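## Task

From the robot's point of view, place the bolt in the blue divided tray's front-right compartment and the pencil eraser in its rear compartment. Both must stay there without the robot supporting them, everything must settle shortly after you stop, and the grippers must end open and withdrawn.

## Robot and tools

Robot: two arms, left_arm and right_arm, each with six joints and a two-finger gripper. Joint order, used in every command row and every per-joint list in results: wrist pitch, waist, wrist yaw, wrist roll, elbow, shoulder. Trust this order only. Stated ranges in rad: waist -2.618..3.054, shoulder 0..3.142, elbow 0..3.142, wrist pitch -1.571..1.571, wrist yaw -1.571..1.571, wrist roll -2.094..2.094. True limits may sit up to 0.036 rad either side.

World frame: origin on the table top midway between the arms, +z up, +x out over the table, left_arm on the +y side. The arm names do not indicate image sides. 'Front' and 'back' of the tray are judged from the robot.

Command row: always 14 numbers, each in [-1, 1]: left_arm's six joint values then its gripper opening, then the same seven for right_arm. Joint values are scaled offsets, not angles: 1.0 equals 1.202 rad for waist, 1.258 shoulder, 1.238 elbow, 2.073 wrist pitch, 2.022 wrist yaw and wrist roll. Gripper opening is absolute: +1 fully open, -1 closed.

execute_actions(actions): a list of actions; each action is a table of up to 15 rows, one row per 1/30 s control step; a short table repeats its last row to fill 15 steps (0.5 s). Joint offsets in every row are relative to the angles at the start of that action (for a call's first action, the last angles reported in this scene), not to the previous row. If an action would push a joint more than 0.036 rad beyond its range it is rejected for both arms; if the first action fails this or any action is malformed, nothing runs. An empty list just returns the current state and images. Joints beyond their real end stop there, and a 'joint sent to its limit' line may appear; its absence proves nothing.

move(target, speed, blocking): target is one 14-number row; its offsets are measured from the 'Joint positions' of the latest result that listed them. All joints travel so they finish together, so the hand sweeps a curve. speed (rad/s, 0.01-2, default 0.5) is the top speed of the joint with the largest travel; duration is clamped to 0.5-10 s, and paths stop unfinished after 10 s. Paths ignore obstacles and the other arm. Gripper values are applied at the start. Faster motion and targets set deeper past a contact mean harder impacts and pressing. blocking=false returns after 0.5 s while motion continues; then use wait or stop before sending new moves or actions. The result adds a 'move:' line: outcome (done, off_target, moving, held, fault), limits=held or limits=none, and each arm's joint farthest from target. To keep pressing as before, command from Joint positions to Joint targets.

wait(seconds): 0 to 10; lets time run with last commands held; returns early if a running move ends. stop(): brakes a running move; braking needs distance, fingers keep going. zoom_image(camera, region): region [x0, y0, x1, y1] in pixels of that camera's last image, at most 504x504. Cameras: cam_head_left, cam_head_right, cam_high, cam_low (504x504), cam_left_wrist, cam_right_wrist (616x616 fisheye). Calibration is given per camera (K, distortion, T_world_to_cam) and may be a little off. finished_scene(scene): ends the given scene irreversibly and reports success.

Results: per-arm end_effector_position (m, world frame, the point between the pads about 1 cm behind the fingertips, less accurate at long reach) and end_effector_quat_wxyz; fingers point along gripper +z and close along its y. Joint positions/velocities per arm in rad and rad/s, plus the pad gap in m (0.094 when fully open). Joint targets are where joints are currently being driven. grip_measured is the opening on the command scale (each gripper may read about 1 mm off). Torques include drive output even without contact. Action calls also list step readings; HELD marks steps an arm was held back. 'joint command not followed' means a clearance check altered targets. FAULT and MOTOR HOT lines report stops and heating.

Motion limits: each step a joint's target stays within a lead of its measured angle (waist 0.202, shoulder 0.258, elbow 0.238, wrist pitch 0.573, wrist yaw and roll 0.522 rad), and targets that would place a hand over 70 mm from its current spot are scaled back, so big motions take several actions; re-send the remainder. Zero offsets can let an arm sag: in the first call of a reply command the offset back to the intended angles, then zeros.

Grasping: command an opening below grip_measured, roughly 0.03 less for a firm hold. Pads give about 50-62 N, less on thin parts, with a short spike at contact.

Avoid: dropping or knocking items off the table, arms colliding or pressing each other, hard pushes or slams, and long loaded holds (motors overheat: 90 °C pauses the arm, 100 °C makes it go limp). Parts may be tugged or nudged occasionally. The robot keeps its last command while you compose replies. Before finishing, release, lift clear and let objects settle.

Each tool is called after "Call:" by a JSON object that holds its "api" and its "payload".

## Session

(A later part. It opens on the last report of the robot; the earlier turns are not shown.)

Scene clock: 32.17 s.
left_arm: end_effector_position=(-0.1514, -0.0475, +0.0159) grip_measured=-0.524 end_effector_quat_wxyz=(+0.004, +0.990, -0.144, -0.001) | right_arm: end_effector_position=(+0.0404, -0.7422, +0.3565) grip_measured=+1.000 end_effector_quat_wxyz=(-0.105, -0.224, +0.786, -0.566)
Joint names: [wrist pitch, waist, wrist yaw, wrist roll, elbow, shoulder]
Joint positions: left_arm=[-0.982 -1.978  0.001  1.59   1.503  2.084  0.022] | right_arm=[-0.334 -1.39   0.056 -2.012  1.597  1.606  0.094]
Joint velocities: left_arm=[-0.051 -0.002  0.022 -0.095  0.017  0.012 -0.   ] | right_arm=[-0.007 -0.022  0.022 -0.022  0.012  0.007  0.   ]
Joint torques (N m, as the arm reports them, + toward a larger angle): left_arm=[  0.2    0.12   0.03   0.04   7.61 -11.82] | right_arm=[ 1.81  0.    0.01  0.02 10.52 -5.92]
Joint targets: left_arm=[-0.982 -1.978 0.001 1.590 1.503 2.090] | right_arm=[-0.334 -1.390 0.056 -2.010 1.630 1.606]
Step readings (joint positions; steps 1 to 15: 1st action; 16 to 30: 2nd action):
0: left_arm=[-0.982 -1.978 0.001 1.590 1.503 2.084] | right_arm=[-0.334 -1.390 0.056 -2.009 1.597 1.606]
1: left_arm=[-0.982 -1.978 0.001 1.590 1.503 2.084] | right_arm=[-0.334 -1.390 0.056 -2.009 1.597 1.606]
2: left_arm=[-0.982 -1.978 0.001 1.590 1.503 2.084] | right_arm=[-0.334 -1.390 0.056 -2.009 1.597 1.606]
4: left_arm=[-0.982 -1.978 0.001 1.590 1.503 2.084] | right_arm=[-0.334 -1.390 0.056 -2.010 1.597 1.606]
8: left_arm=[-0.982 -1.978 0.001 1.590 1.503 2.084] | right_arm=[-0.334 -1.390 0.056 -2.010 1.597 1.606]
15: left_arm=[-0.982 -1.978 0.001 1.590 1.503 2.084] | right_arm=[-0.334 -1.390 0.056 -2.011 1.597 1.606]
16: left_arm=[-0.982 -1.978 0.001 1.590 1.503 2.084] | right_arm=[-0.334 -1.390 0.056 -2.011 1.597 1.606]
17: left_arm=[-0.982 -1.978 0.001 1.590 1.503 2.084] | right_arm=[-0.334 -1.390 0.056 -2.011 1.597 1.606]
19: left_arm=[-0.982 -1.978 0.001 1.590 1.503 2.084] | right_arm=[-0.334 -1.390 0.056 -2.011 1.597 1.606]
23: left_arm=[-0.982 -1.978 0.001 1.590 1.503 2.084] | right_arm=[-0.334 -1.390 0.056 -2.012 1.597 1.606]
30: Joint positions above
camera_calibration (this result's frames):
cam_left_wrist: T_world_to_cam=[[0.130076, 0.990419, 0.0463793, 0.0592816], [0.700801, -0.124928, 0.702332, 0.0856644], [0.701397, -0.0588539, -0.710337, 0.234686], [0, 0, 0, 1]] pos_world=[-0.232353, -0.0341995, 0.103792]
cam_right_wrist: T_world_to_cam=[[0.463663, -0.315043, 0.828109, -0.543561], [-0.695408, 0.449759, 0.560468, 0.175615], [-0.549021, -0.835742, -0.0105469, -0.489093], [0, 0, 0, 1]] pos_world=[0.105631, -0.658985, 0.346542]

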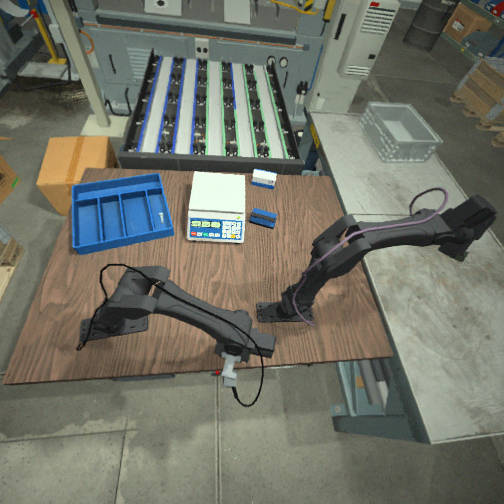

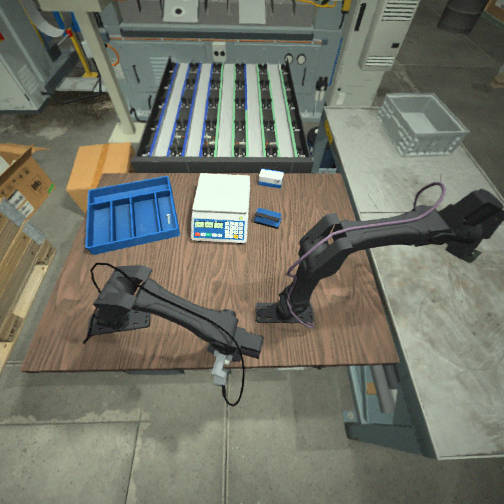

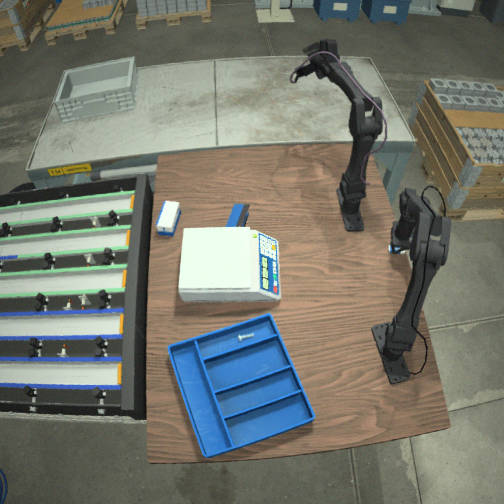

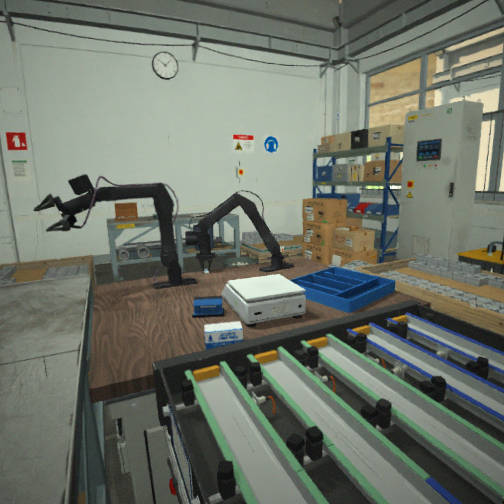

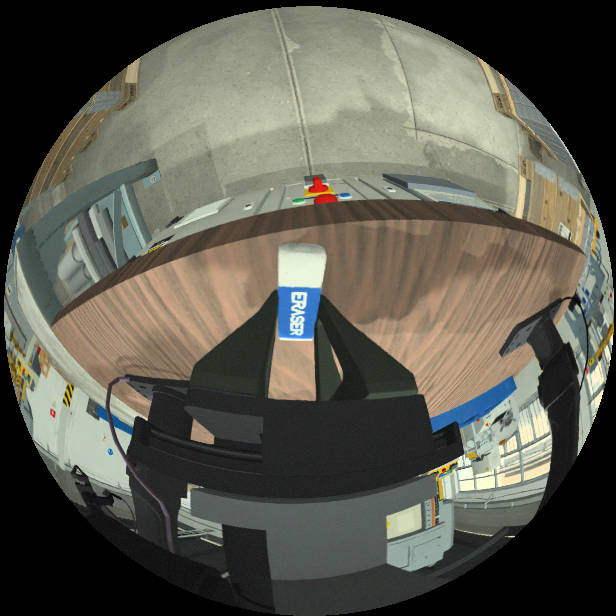

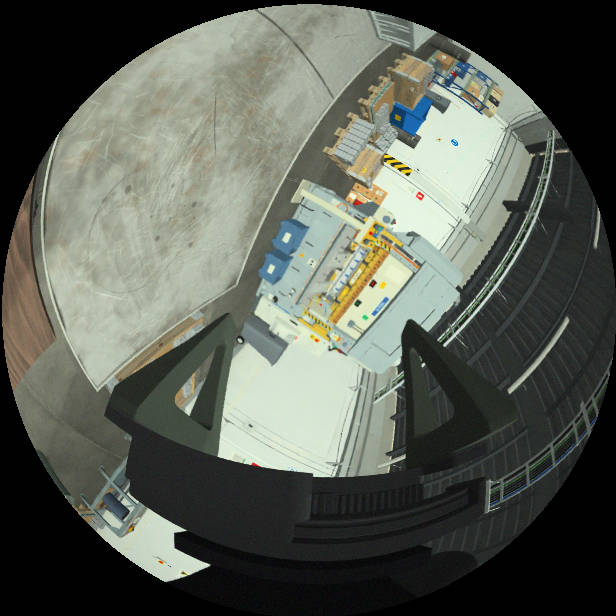

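Call:
{"api": "execute_actions", "payload": {"actions": [[[0,0,0,0,0,0.005,0.0,0,0,0,0.003,0.027,0,1]]]}}

Call:
{"api": "move", "payload": {"target": [-0.055, 0, 0, -0.778, 0.085, -0.05, 1, 0, 0, 0, 0.003, 0.027, 0, 1], "speed": 1.5}}

Scene clock: 35.67 s.
left_arm: end_effector_position=(-0.1514, -0.0475, +0.0159) grip_measured=-0.002 end_effector_quat_wxyz=(+0.004, +0.990, -0.144, -0.001) | right_arm: end_effector_position=(+0.0404, -0.7422, +0.3565) grip_measured=+1.000 end_effector_quat_wxyz=(-0.105, -0.224, +0.786, -0.566)
Joint names: [wrist pitch, waist, wrist yaw, wrist roll, elbow, shoulder]
Joint positions: left_arm=[-0.982 -1.978  0.001  1.59   1.503  2.084  0.047] | right_arm=[-0.334 -1.39   0.056 -2.012  1.597  1.606  0.094]
Joint velocities: left_arm=[-0.095 -0.002  0.037 -0.051  0.002 -0.007  0.   ] | right_arm=[-0.007 -0.002 -0.007 -0.007  0.002 -0.012  0.   ]
Joint torques (N m, as the arm reports them, + toward a larger angle): left_arm=[  0.19  -0.03   0.03   0.03   7.22 -11.87] | right_arm=[ 1.8  -0.03  0.01  0.07 10.48 -5.91]
Joint targets: left_arm=[-0.982 -1.978 0.001 1.590 1.503 2.090] | right_arm=[-0.334 -1.390 0.056 -2.006 1.630 1.606]
Step readings (joint positions):
0: left_arm=[-0.982 -1.978 0.001 1.590 1.503 2.084] | right_arm=[-0.334 -1.390 0.056 -2.012 1.597 1.606]
1: left_arm=[-0.982 -1.978 0.001 1.590 1.503 2.084] | right_arm=[-0.334 -1.390 0.056 -2.012 1.597 1.606]
2: left_arm=[-0.982 -1.978 0.001 1.590 1.503 2.084] | right_arm=[-0.334 -1.390 0.056 -2.012 1.597 1.606]
4: left_arm=[-0.982 -1.978 0.001 1.590 1.503 2.084] | right_arm=[-0.334 -1.390 0.056 -2.012 1.597 1.606]
8: left_arm=[-0.982 -1.978 0.001 1.590 1.503 2.084] | right_arm=[-0.334 -1.390 0.056 -2.012 1.597 1.606]
15: Joint positions above
camera_calibration (this result's frames):
cam_left_wrist: T_world_to_cam=[[0.130076, 0.990419, 0.0463793, 0.0592816], [0.700801, -0.124928, 0.702332, 0.0856644], [0.701397, -0.0588539, -0.710337, 0.234686], [0, 0, 0, 1]] pos_world=[-0.232353, -0.0341995, 0.103792]
cam_right_wrist: T_world_to_cam=[[0.463663, -0.315043, 0.828109, -0.543561], [-0.695408, 0.449759, 0.560468, 0.175615], [-0.549021, -0.835742, -0.0105469, -0.489093], [0, 0, 0, 1]] pos_world=[0.105631, -0.658985, 0.346542]

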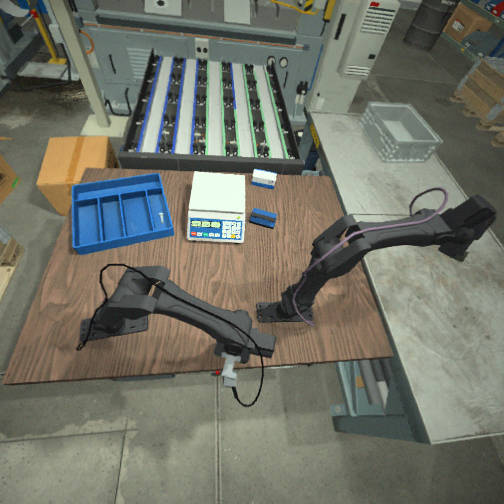

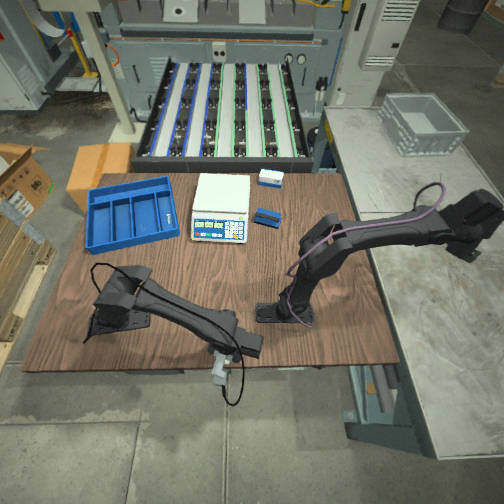

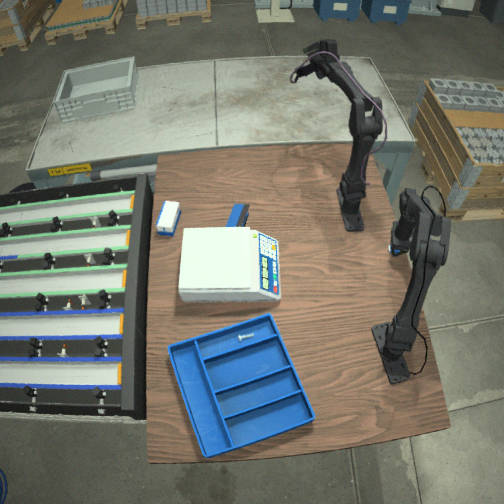

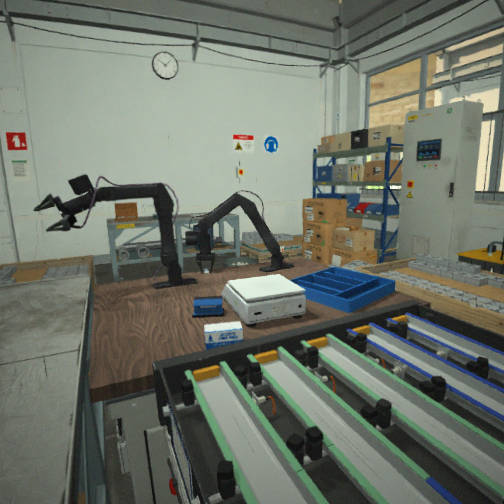

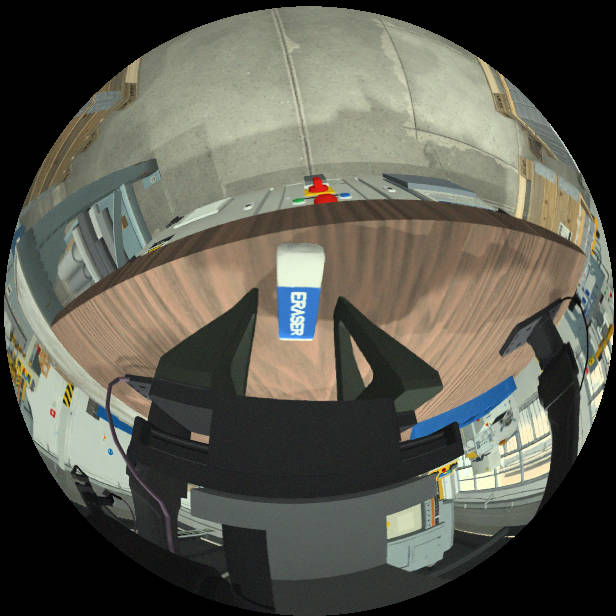

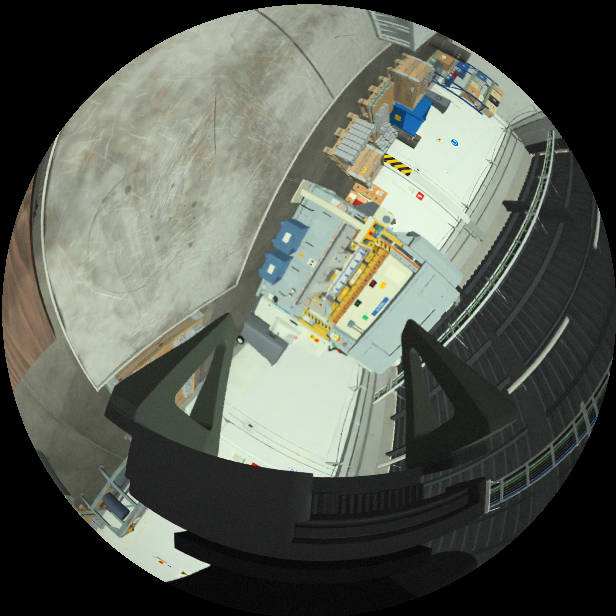

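Scene clock: 37.80 s.
left_arm: end_effector_position=(-0.1526, -0.0516, +0.0503) grip_measured=+1.000 end_effector_quat_wxyz=(+0.008, +0.804, +0.595, -0.011) | right_arm: end_effector_position=(+0.0404, -0.7422, +0.3565) grip_measured=+1.000 end_effector_quat_wxyz=(-0.105, -0.224, +0.786, -0.566)
Joint names: [wrist pitch, waist, wrist yaw, wrist roll, elbow, shoulder]
Joint positions: left_arm=[-1.083 -1.978  0.001  0.026  1.585  2.044  0.094] | right_arm=[-0.334 -1.39   0.056 -2.012  1.597  1.606  0.094]
Joint velocities: left_arm=[ 0.037  0.002 -0.007  0.022 -0.007  0.012  0.   ] | right_arm=[-0.051 -0.002  0.095 -0.037  0.012  0.002  0.   ]
Joint torques (N m, as the arm reports them, + toward a larger angle): left_arm=[  0.06   0.     0.07  -0.07   9.73 -14.56] | right_arm=[ 1.81 -0.05  0.01  0.07 10.5  -5.9 ]
Joint targets: left_arm=[-1.096 -1.978 0.001 0.017 1.608 2.021] | right_arm=[-0.334 -1.390 0.056 -2.005 1.630 1.606]
move: off_target (left_arm, right_arm); limits=none; left_arm: farthest joint: the elbow, 0.024 radians from its target (0.106 radians at the start); right_arm: farthest joint: the elbow, 0.034 radians from its target (0.034 radians at the start)
camera_calibration (this result's frames):
cam_left_wrist: T_world_to_cam=[[-0.988607, 0.138482, 0.0589845, -0.153324], [0.141089, 0.71601, 0.683684, 0.0207699], [0.0524447, 0.684217, -0.72739, 0.199894], [0, 0, 0, 1]] pos_world=[-0.164991, -0.130409, 0.140244]
cam_right_wrist: T_world_to_cam=[[0.464337, -0.314869, 0.827798, -0.543348], [-0.695122, 0.449618, 0.560936, 0.175332], [-0.548814, -0.835884, -0.0100981, -0.489366], [0, 0, 0, 1]] pos_world=[0.105603, -0.658969, 0.34649]

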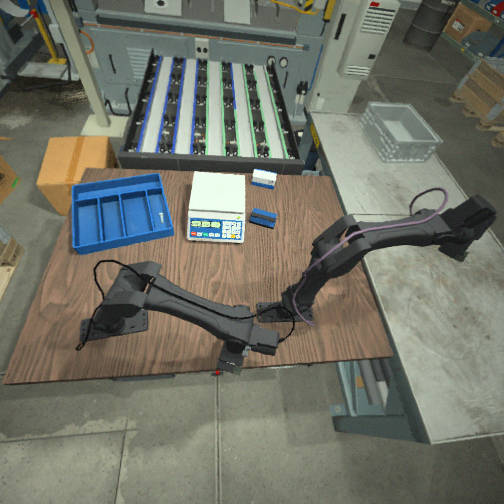

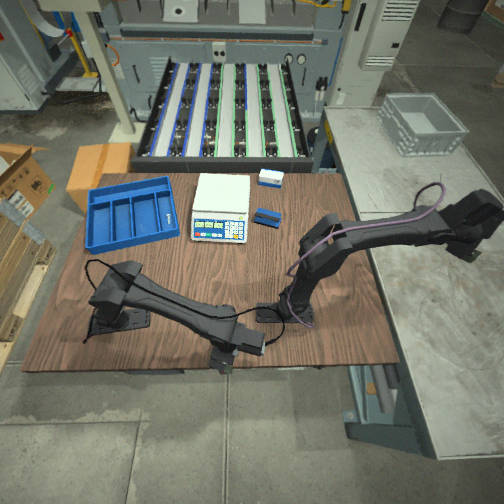

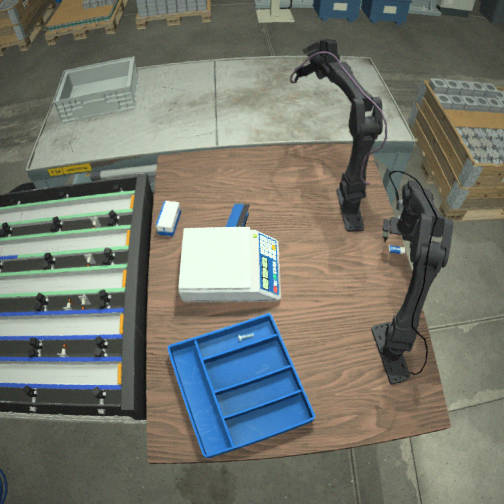

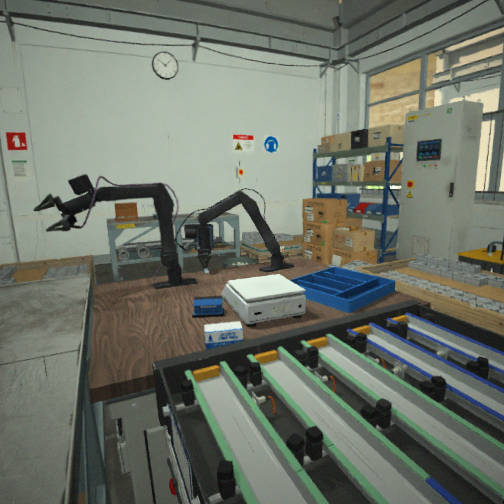

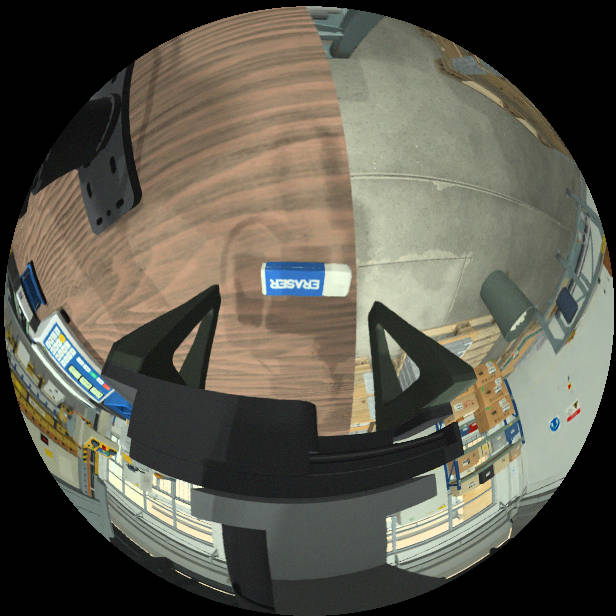

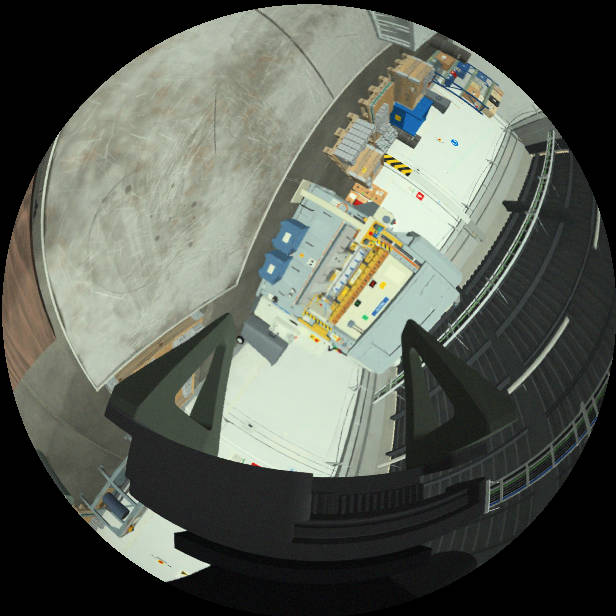

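Call:
{"api": "move", "payload": {"target": [0.048, -0.02, 0, -0.033, -0.071, 0.056, 1, 0, 0, 0, 0.003, 0.027, 0, 1], "speed": 0.3}}

Scene clock: 39.53 s.
left_arm: end_effector_position=(-0.1573, -0.0430, +0.0153) grip_measured=+1.000 end_effector_quat_wxyz=(-0.002, +0.792, +0.610, +0.007) | right_arm: end_effector_position=(+0.0404, -0.7422, +0.3565) grip_measured=+1.000 end_effector_quat_wxyz=(-0.105, -0.224, +0.786, -0.566)
Joint names: [wrist pitch, waist, wrist yaw, wrist roll, elbow, shoulder]
Joint positions: left_arm=[-1.007 -1.999 -0.006 -0.034  1.517  2.095  0.094] | right_arm=[-0.334 -1.39   0.056 -2.013  1.597  1.606  0.094]
Joint velocities: left_arm=[-0.066 -0.017  0.037 -0.022 -0.017  0.007  0.   ] | right_arm=[-0.022 -0.012 -0.051 -0.095 -0.002 -0.002  0.   ]
Joint torques (N m, as the arm reports them, + toward a larger angle): left_arm=[  0.39  -0.39   0.07  -0.05   5.54 -10.61] | right_arm=[ 1.8  -0.02  0.01  0.06 10.53 -5.89]
Joint targets: left_arm=[-0.984 -2.002 0.001 -0.040 1.497 2.115] | right_arm=[-0.334 -1.390 0.056 -2.006 1.630 1.606]
move: off_target (left_arm, right_arm); limits=none; left_arm: farthest joint: the wrist pitch, 0.024 radians from its target (0.100 radians at the start); right_arm: farthest joint: the elbow, 0.034 radians from its target (0.034 radians at the start)
camera_calibration (this result's frames):
cam_left_wrist: T_world_to_cam=[[-0.994187, 0.097433, 0.0458049, -0.159588], [0.100842, 0.693695, 0.713175, 0.0314277], [0.0377121, 0.713648, -0.699488, 0.167294], [0, 0, 0, 1]] pos_world=[-0.168138, -0.125641, 0.101917]
cam_right_wrist: T_world_to_cam=[[0.464673, -0.314781, 0.827642, -0.543241], [-0.694979, 0.449548, 0.561169, 0.175191], [-0.54871, -0.835954, -0.00987366, -0.489503], [0, 0, 0, 1]] pos_world=[0.105588, -0.658961, 0.346464]

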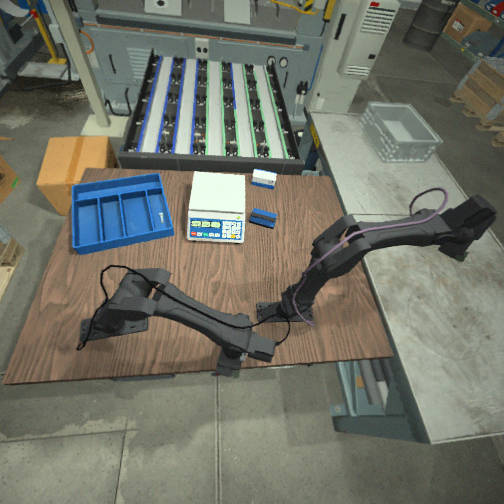

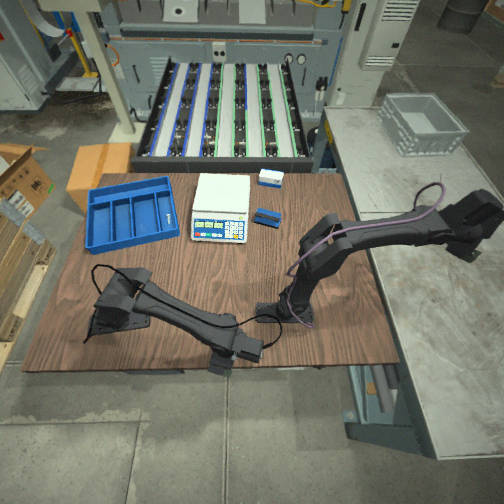

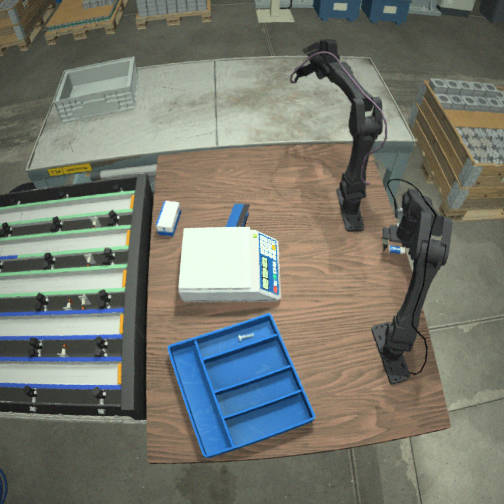

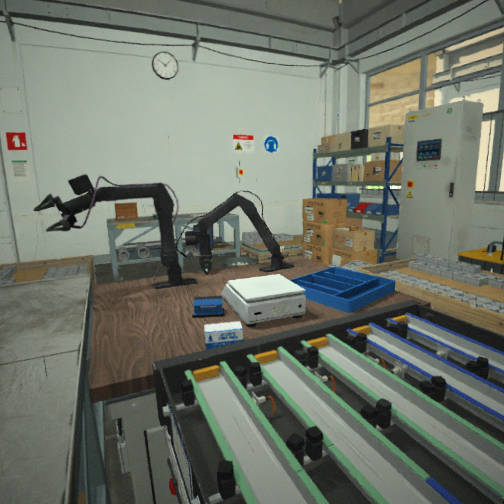

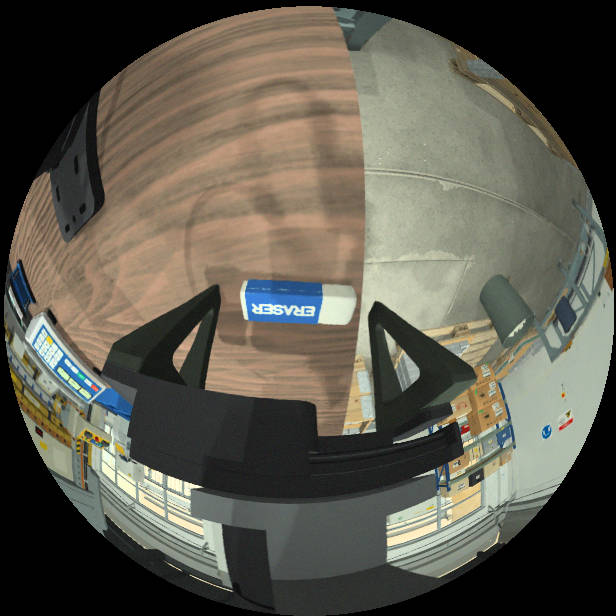

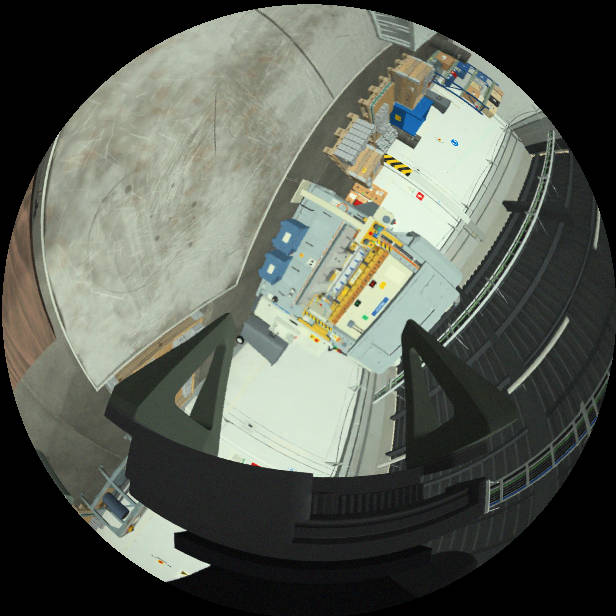

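Call:
{"api": "execute_actions", "payload": {"actions": [[[0,0,0,0,0.004,-0.003,0.5,0,0,0,0.003,0.027,0,1]],[[0,0,0,0,0,0,0.35,0,0,0,0.003,0.027,0,1]]]}}

Scene clock: 40.67 s.
left_arm: end_effector_position=(-0.1571, -0.0431, +0.0153) grip_measured=+0.352 end_effector_quat_wxyz=(-0.001, +0.792, +0.610, +0.008) | right_arm: end_effector_position=(+0.0404, -0.7422, +0.3565) grip_measured=+1.000 end_effector_quat_wxyz=(-0.105, -0.224, +0.786, -0.566)
Joint names: [wrist pitch, waist, wrist yaw, wrist roll, elbow, shoulder]
Joint positions: left_arm=[-1.007 -1.999 -0.007 -0.034  1.517  2.095  0.064] | right_arm=[-0.334 -1.39   0.056 -2.013  1.597  1.606  0.094]
Joint velocities: left_arm=[-0.037 -0.007  0.037 -0.007 -0.032 -0.007 -0.001] | right_arm=[-0.066 -0.007 -0.037 -0.11   0.002  0.017  0.   ]
Joint torques (N m, as the arm reports them, + toward a larger angle): left_arm=[  0.13   0.21   0.02   0.04   7.38 -12.36] | right_arm=[ 1.82 -0.06  0.01  0.06 10.54 -5.9 ]
Joint targets: left_arm=[-1.007 -1.999 -0.007 -0.034 1.517 2.095] | right_arm=[-0.334 -1.390 0.056 -2.007 1.630 1.606]
Step readings (joint positions; steps 1 to 15: 1st action; 16 to 30: 2nd action):
0: left_arm=[-1.007 -1.999 -0.006 -0.034 1.517 2.095] | right_arm=[-0.334 -1.390 0.056 -2.013 1.597 1.606]
1: left_arm=[-1.007 -1.999 -0.007 -0.034 1.517 2.095] | right_arm=[-0.334 -1.390 0.056 -2.013 1.597 1.606]
2: left_arm=[-1.007 -1.999 -0.008 -0.034 1.517 2.095] | right_arm=[-0.334 -1.390 0.056 -2.013 1.597 1.606]
4: left_arm=[-1.007 -1.999 -0.007 -0.034 1.517 2.095] | right_arm=[-0.334 -1.390 0.056 -2.013 1.597 1.606]
8: left_arm=[-1.007 -1.999 -0.007 -0.034 1.517 2.095] | right_arm=[-0.334 -1.390 0.056 -2.013 1.597 1.606]
15: left_arm=[-1.007 -1.999 -0.007 -0.034 1.517 2.095] | right_arm=[-0.334 -1.390 0.056 -2.013 1.597 1.606]
16: left_arm=[-1.007 -1.999 -0.007 -0.034 1.517 2.095] | right_arm=[-0.334 -1.390 0.056 -2.013 1.597 1.606]
17: left_arm=[-1.007 -1.999 -0.007 -0.034 1.517 2.095] | right_arm=[-0.334 -1.390 0.056 -2.013 1.597 1.606]
19: left_arm=[-1.007 -1.999 -0.007 -0.034 1.517 2.095] | right_arm=[-0.334 -1.390 0.056 -2.013 1.597 1.606]
23: left_arm=[-1.007 -1.999 -0.007 -0.034 1.517 2.095] | right_arm=[-0.334 -1.390 0.056 -2.013 1.597 1.606]
30: Joint positions above
camera_calibration (this result's frames):
cam_left_wrist: T_world_to_cam=[[-0.994251, 0.0974744, 0.0443093, -0.159306], [0.0998149, 0.694006, 0.713017, 0.0313089], [0.03875, 0.713341, -0.699745, 0.167495], [0, 0, 0, 1]] pos_world=[-0.168006, -0.125681, 0.101939]
cam_right_wrist: T_world_to_cam=[[0.464673, -0.314781, 0.827642, -0.543241], [-0.694979, 0.449548, 0.561169, 0.175191], [-0.54871, -0.835954, -0.00987366, -0.489503], [0, 0, 0, 1]] pos_world=[0.105588, -0.658961, 0.346464]

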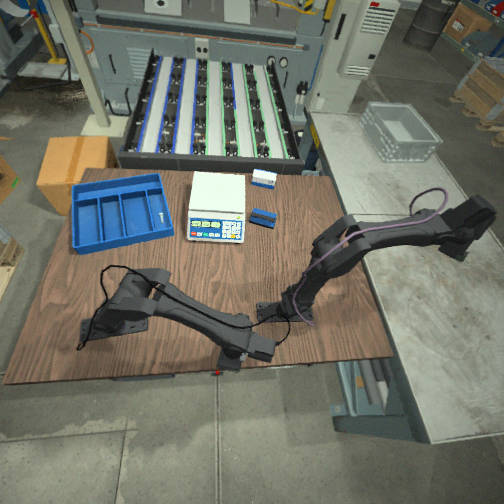

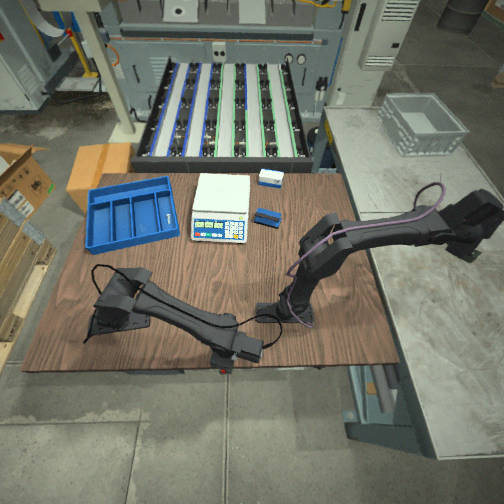

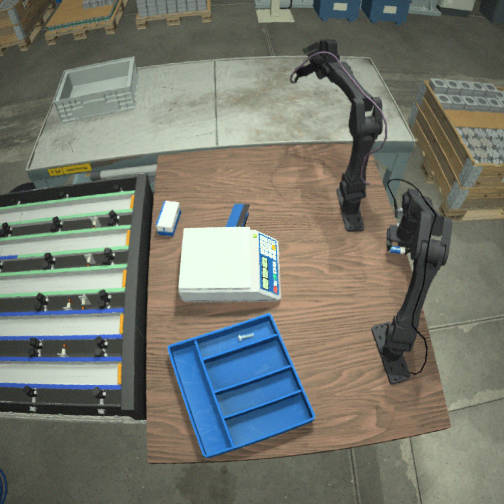

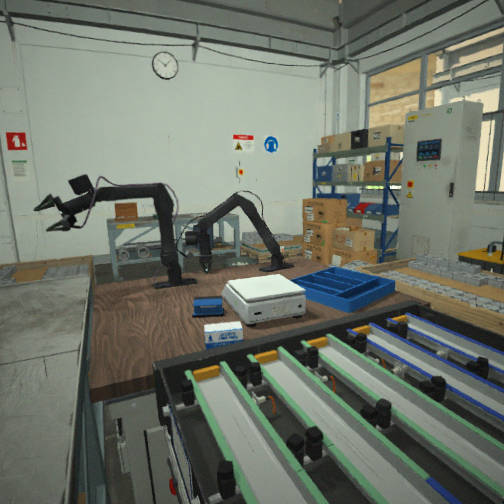

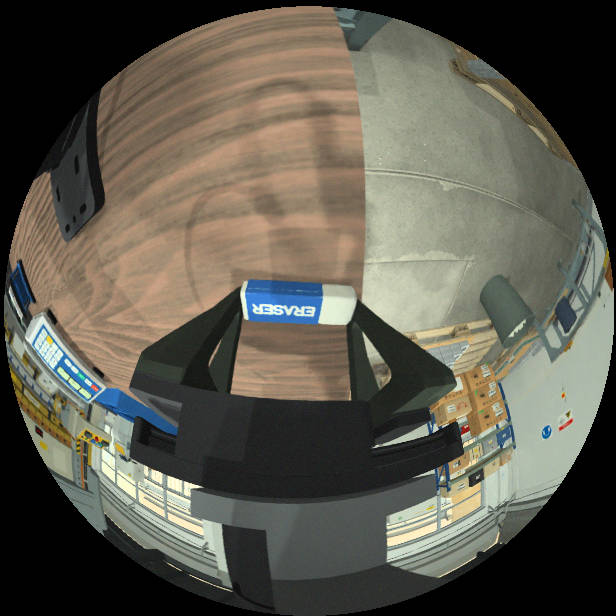

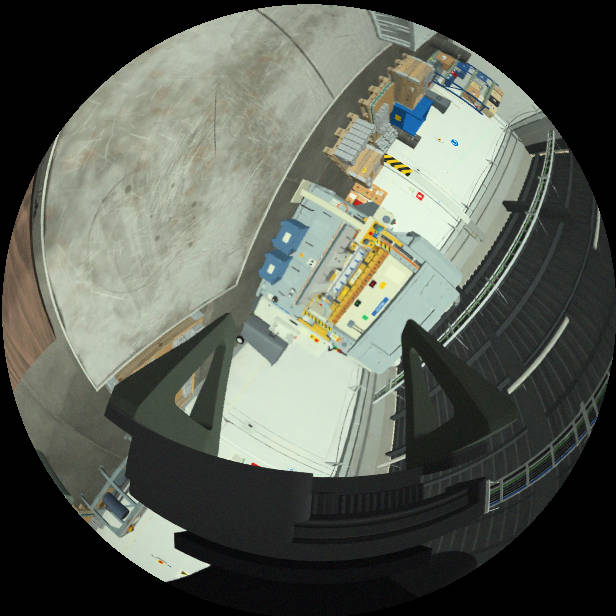

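Not yet in firm contact; close further.

Call:
{"api": "execute_actions", "payload": {"actions": [[[0,0,0,0,0,0,0.27,0,0,0,0.003,0.027,0,1]]]}}

Scene clock: 41.27 s.
left_arm: end_effector_position=(-0.1571, -0.0431, +0.0153) grip_measured=+0.288 end_effector_quat_wxyz=(-0.001, +0.792, +0.610, +0.008) | right_arm: end_effector_position=(+0.0404, -0.7422, +0.3565) grip_measured=+1.000 end_effector_quat_wxyz=(-0.105, -0.224, +0.786, -0.566)
Joint names: [wrist pitch, waist, wrist yaw, wrist roll, elbow, shoulder]
Joint positions: left_arm=[-1.007 -1.999 -0.007 -0.034  1.517  2.095  0.061] | right_arm=[-0.334 -1.39   0.056 -2.013  1.597  1.606  0.094]
Joint velocities: left_arm=[-0.081  0.017 -0.037 -0.081 -0.017  0.017 -0.   ] | right_arm=[ 0.007  0.002  0.007  0.022  0.007 -0.002  0.   ]
Joint torques (N m, as the arm reports them, + toward a larger angle): left_arm=[  0.13   0.02   0.07   0.04   7.15 -12.43] | right_arm=[ 1.82  0.    0.01  0.06 10.53 -5.89]
Joint targets: left_arm=[-1.007 -1.999 -0.007 -0.034 1.517 2.095] | right_arm=[-0.334 -1.390 0.056 -2.007 1.630 1.606]
Step readings (joint positions):
0: left_arm=[-1.007 -1.999 -0.007 -0.034 1.517 2.095] | right_arm=[-0.334 -1.390 0.056 -2.013 1.597 1.606]
1: left_arm=[-1.007 -1.999 -0.007 -0.034 1.517 2.095] | right_arm=[-0.334 -1.390 0.056 -2.013 1.597 1.606]
2: left_arm=[-1.007 -1.999 -0.007 -0.034 1.517 2.095] | right_arm=[-0.334 -1.390 0.056 -2.013 1.597 1.606]
4: left_arm=[-1.007 -1.999 -0.007 -0.034 1.517 2.095] | right_arm=[-0.334 -1.390 0.056 -2.013 1.597 1.606]
8: left_arm=[-1.007 -1.999 -0.007 -0.034 1.517 2.095] | right_arm=[-0.334 -1.390 0.056 -2.013 1.597 1.606]
15: Joint positions above
camera_calibration (this result's frames):
cam_left_wrist: T_world_to_cam=[[-0.994251, 0.0974744, 0.0443093, -0.159306], [0.0998149, 0.694006, 0.713017, 0.0313089], [0.03875, 0.713341, -0.699745, 0.167495], [0, 0, 0, 1]] pos_world=[-0.168006, -0.125681, 0.101939]
cam_right_wrist: T_world_to_cam=[[0.464673, -0.314781, 0.827642, -0.543241], [-0.694979, 0.449548, 0.561169, 0.175191], [-0.54871, -0.835954, -0.00987366, -0.489503], [0, 0, 0, 1]] pos_world=[0.105588, -0.658961, 0.346464]

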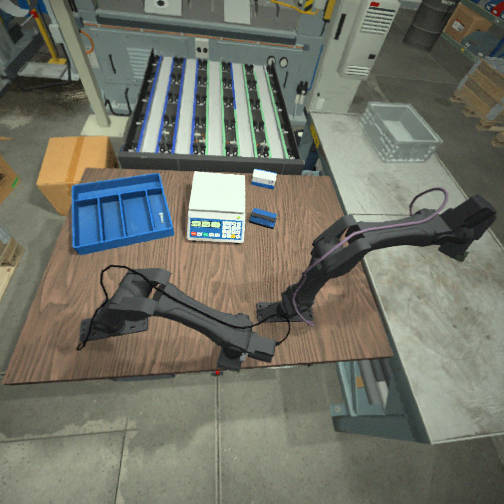

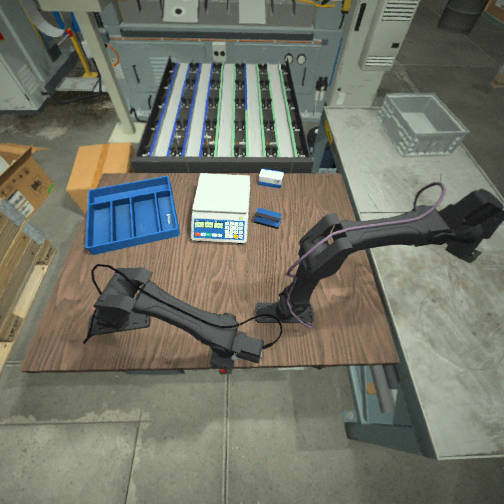

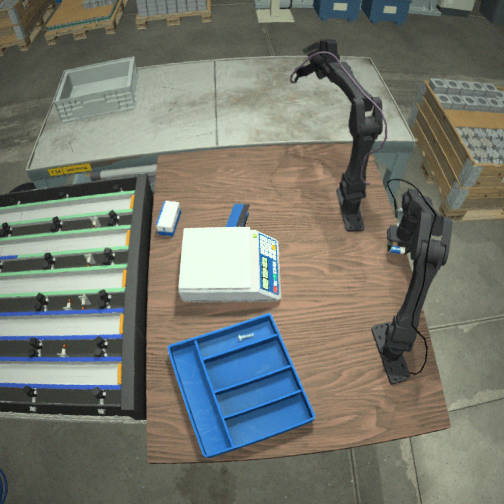

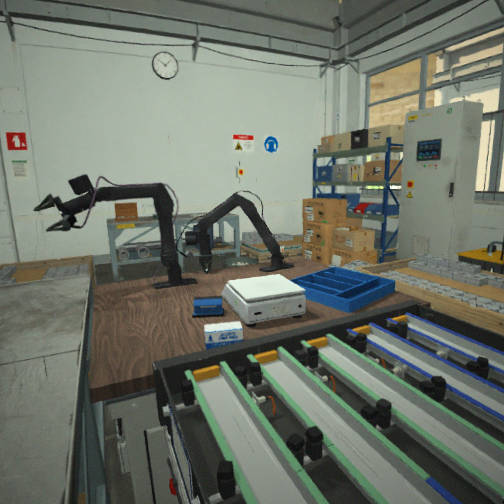

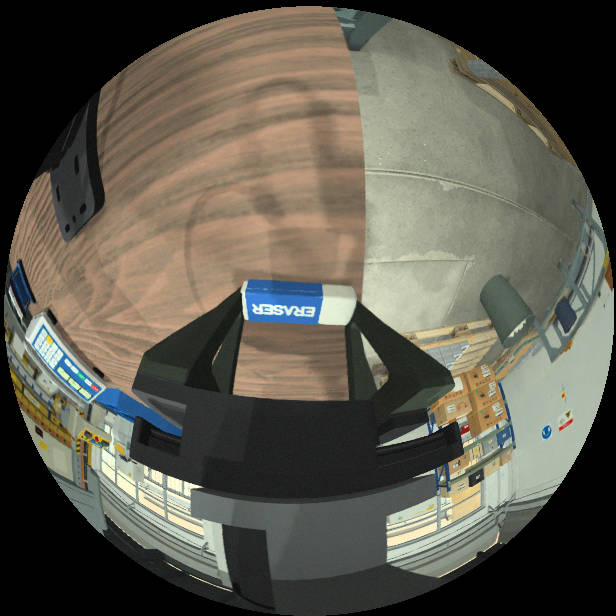

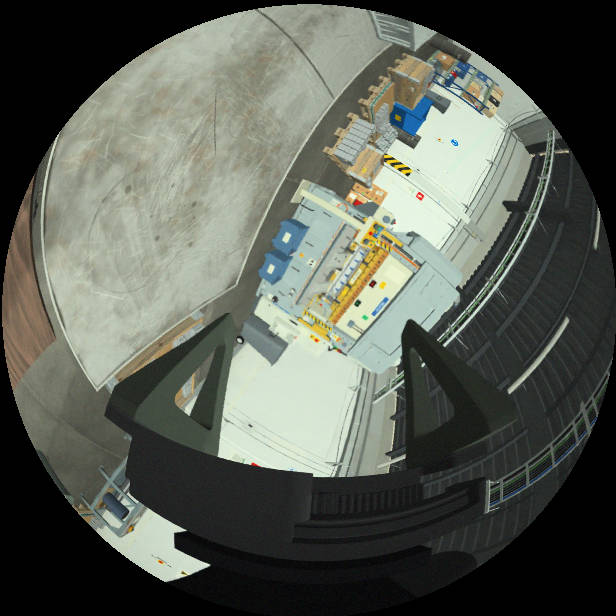

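Call:
{"api": "move", "payload": {"target": [-0.178, 1.0, 0.003, 0.017, 0.14, -0.195, 0.255, 0, 0, 0, 0.003, 0.027, 0, 1], "speed": 1.0}}

Scene clock: 43.50 s.
left_arm: end_effector_position=(+0.2316, +0.1152, +0.1326) grip_measured=+0.283 end_effector_quat_wxyz=(+0.004, +0.317, +0.948, +0.001) | right_arm: end_effector_position=(+0.0404, -0.7422, +0.3565) grip_measured=+1.000 end_effector_quat_wxyz=(-0.106, -0.225, +0.786, -0.566)
Joint names: [wrist pitch, waist, wrist yaw, wrist roll, elbow, shoulder]
Joint positions: left_arm=[-1.363 -0.791 -0.004 -0.009  1.669  1.869  0.06 ] | right_arm=[-0.334 -1.39   0.056 -2.014  1.597  1.606  0.094]
Joint velocities: left_arm=[-0.051 -0.017 -0.022 -0.037 -0.002 -0.012  0.   ] | right_arm=[-0.037 -0.012 -0.007 -0.037  0.002 -0.002  0.   ]
Joint torques (N m, as the arm reports them, + toward a larger angle): left_arm=[  0.1   -0.72   0.09   0.15   9.58 -12.43] | right_arm=[ 1.81 -0.03  0.01  0.06 10.52 -5.91]
Joint targets: left_arm=[-1.376 -0.797 -0.001 0.000 1.690 1.850] | right_arm=[-0.334 -1.390 0.056 -2.007 1.630 1.606]
move: off_target (left_arm, right_arm); limits=none; left_arm: farthest joint: the elbow, 0.021 radians from its target (0.173 radians at the start); right_arm: farthest joint: the elbow, 0.034 radians from its target (0.034 radians at the start)
camera_calibration (this result's frames):
cam_left_wrist: T_world_to_cam=[[-0.466946, -0.882802, 0.0512079, 0.196404], [-0.615112, 0.365867, 0.698411, 0.00436059], [-0.635294, 0.294622, -0.713862, 0.327797], [0, 0, 0, 1]] pos_world=[0.30264, 0.0752143, 0.220899]
cam_right_wrist: T_world_to_cam=[[0.465682, -0.314518, 0.827175, -0.54292], [-0.69455, 0.449337, 0.561869, 0.174768], [-0.548398, -0.836167, -0.00920069, -0.489913], [0, 0, 0, 1]] pos_world=[0.105545, -0.658937, 0.346386]

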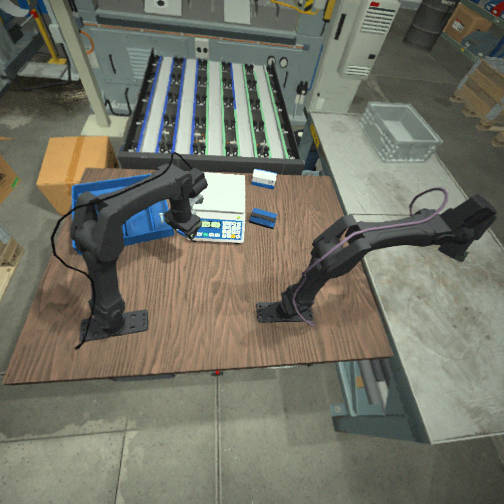

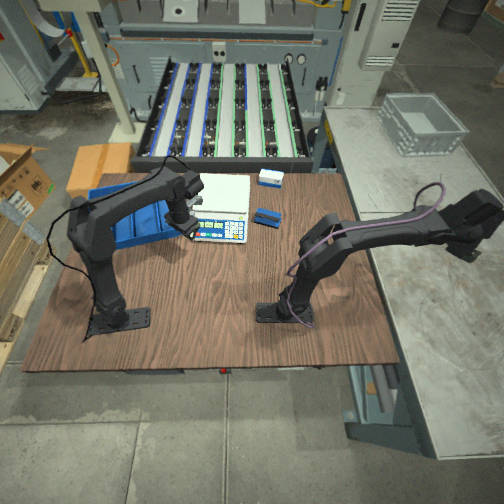

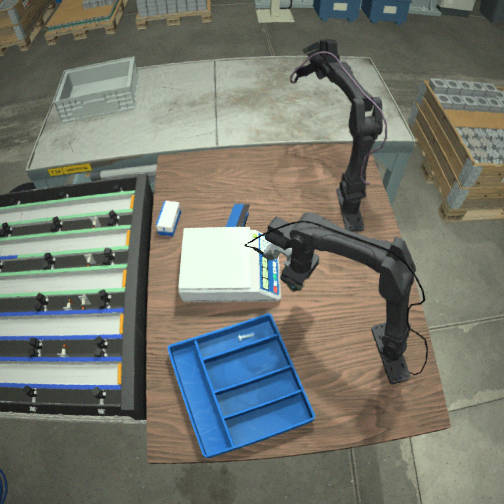

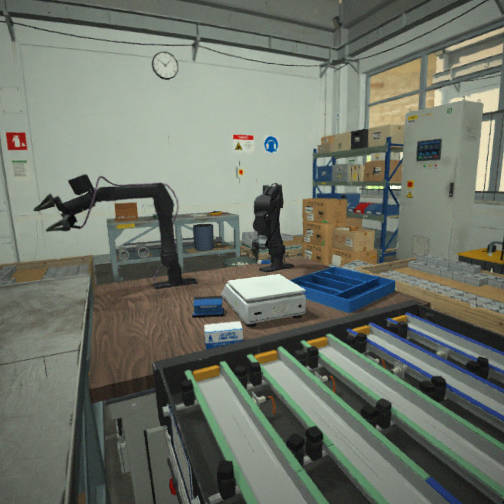

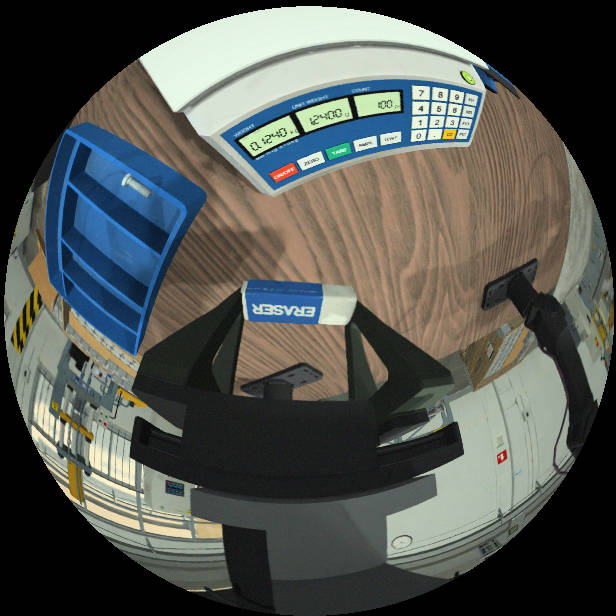

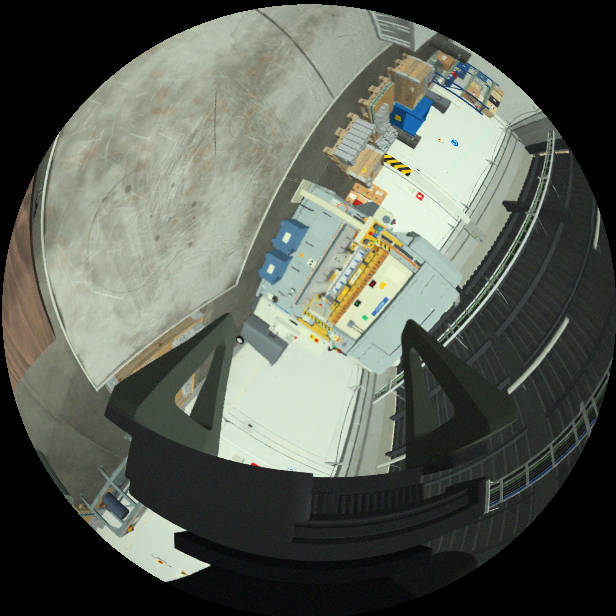

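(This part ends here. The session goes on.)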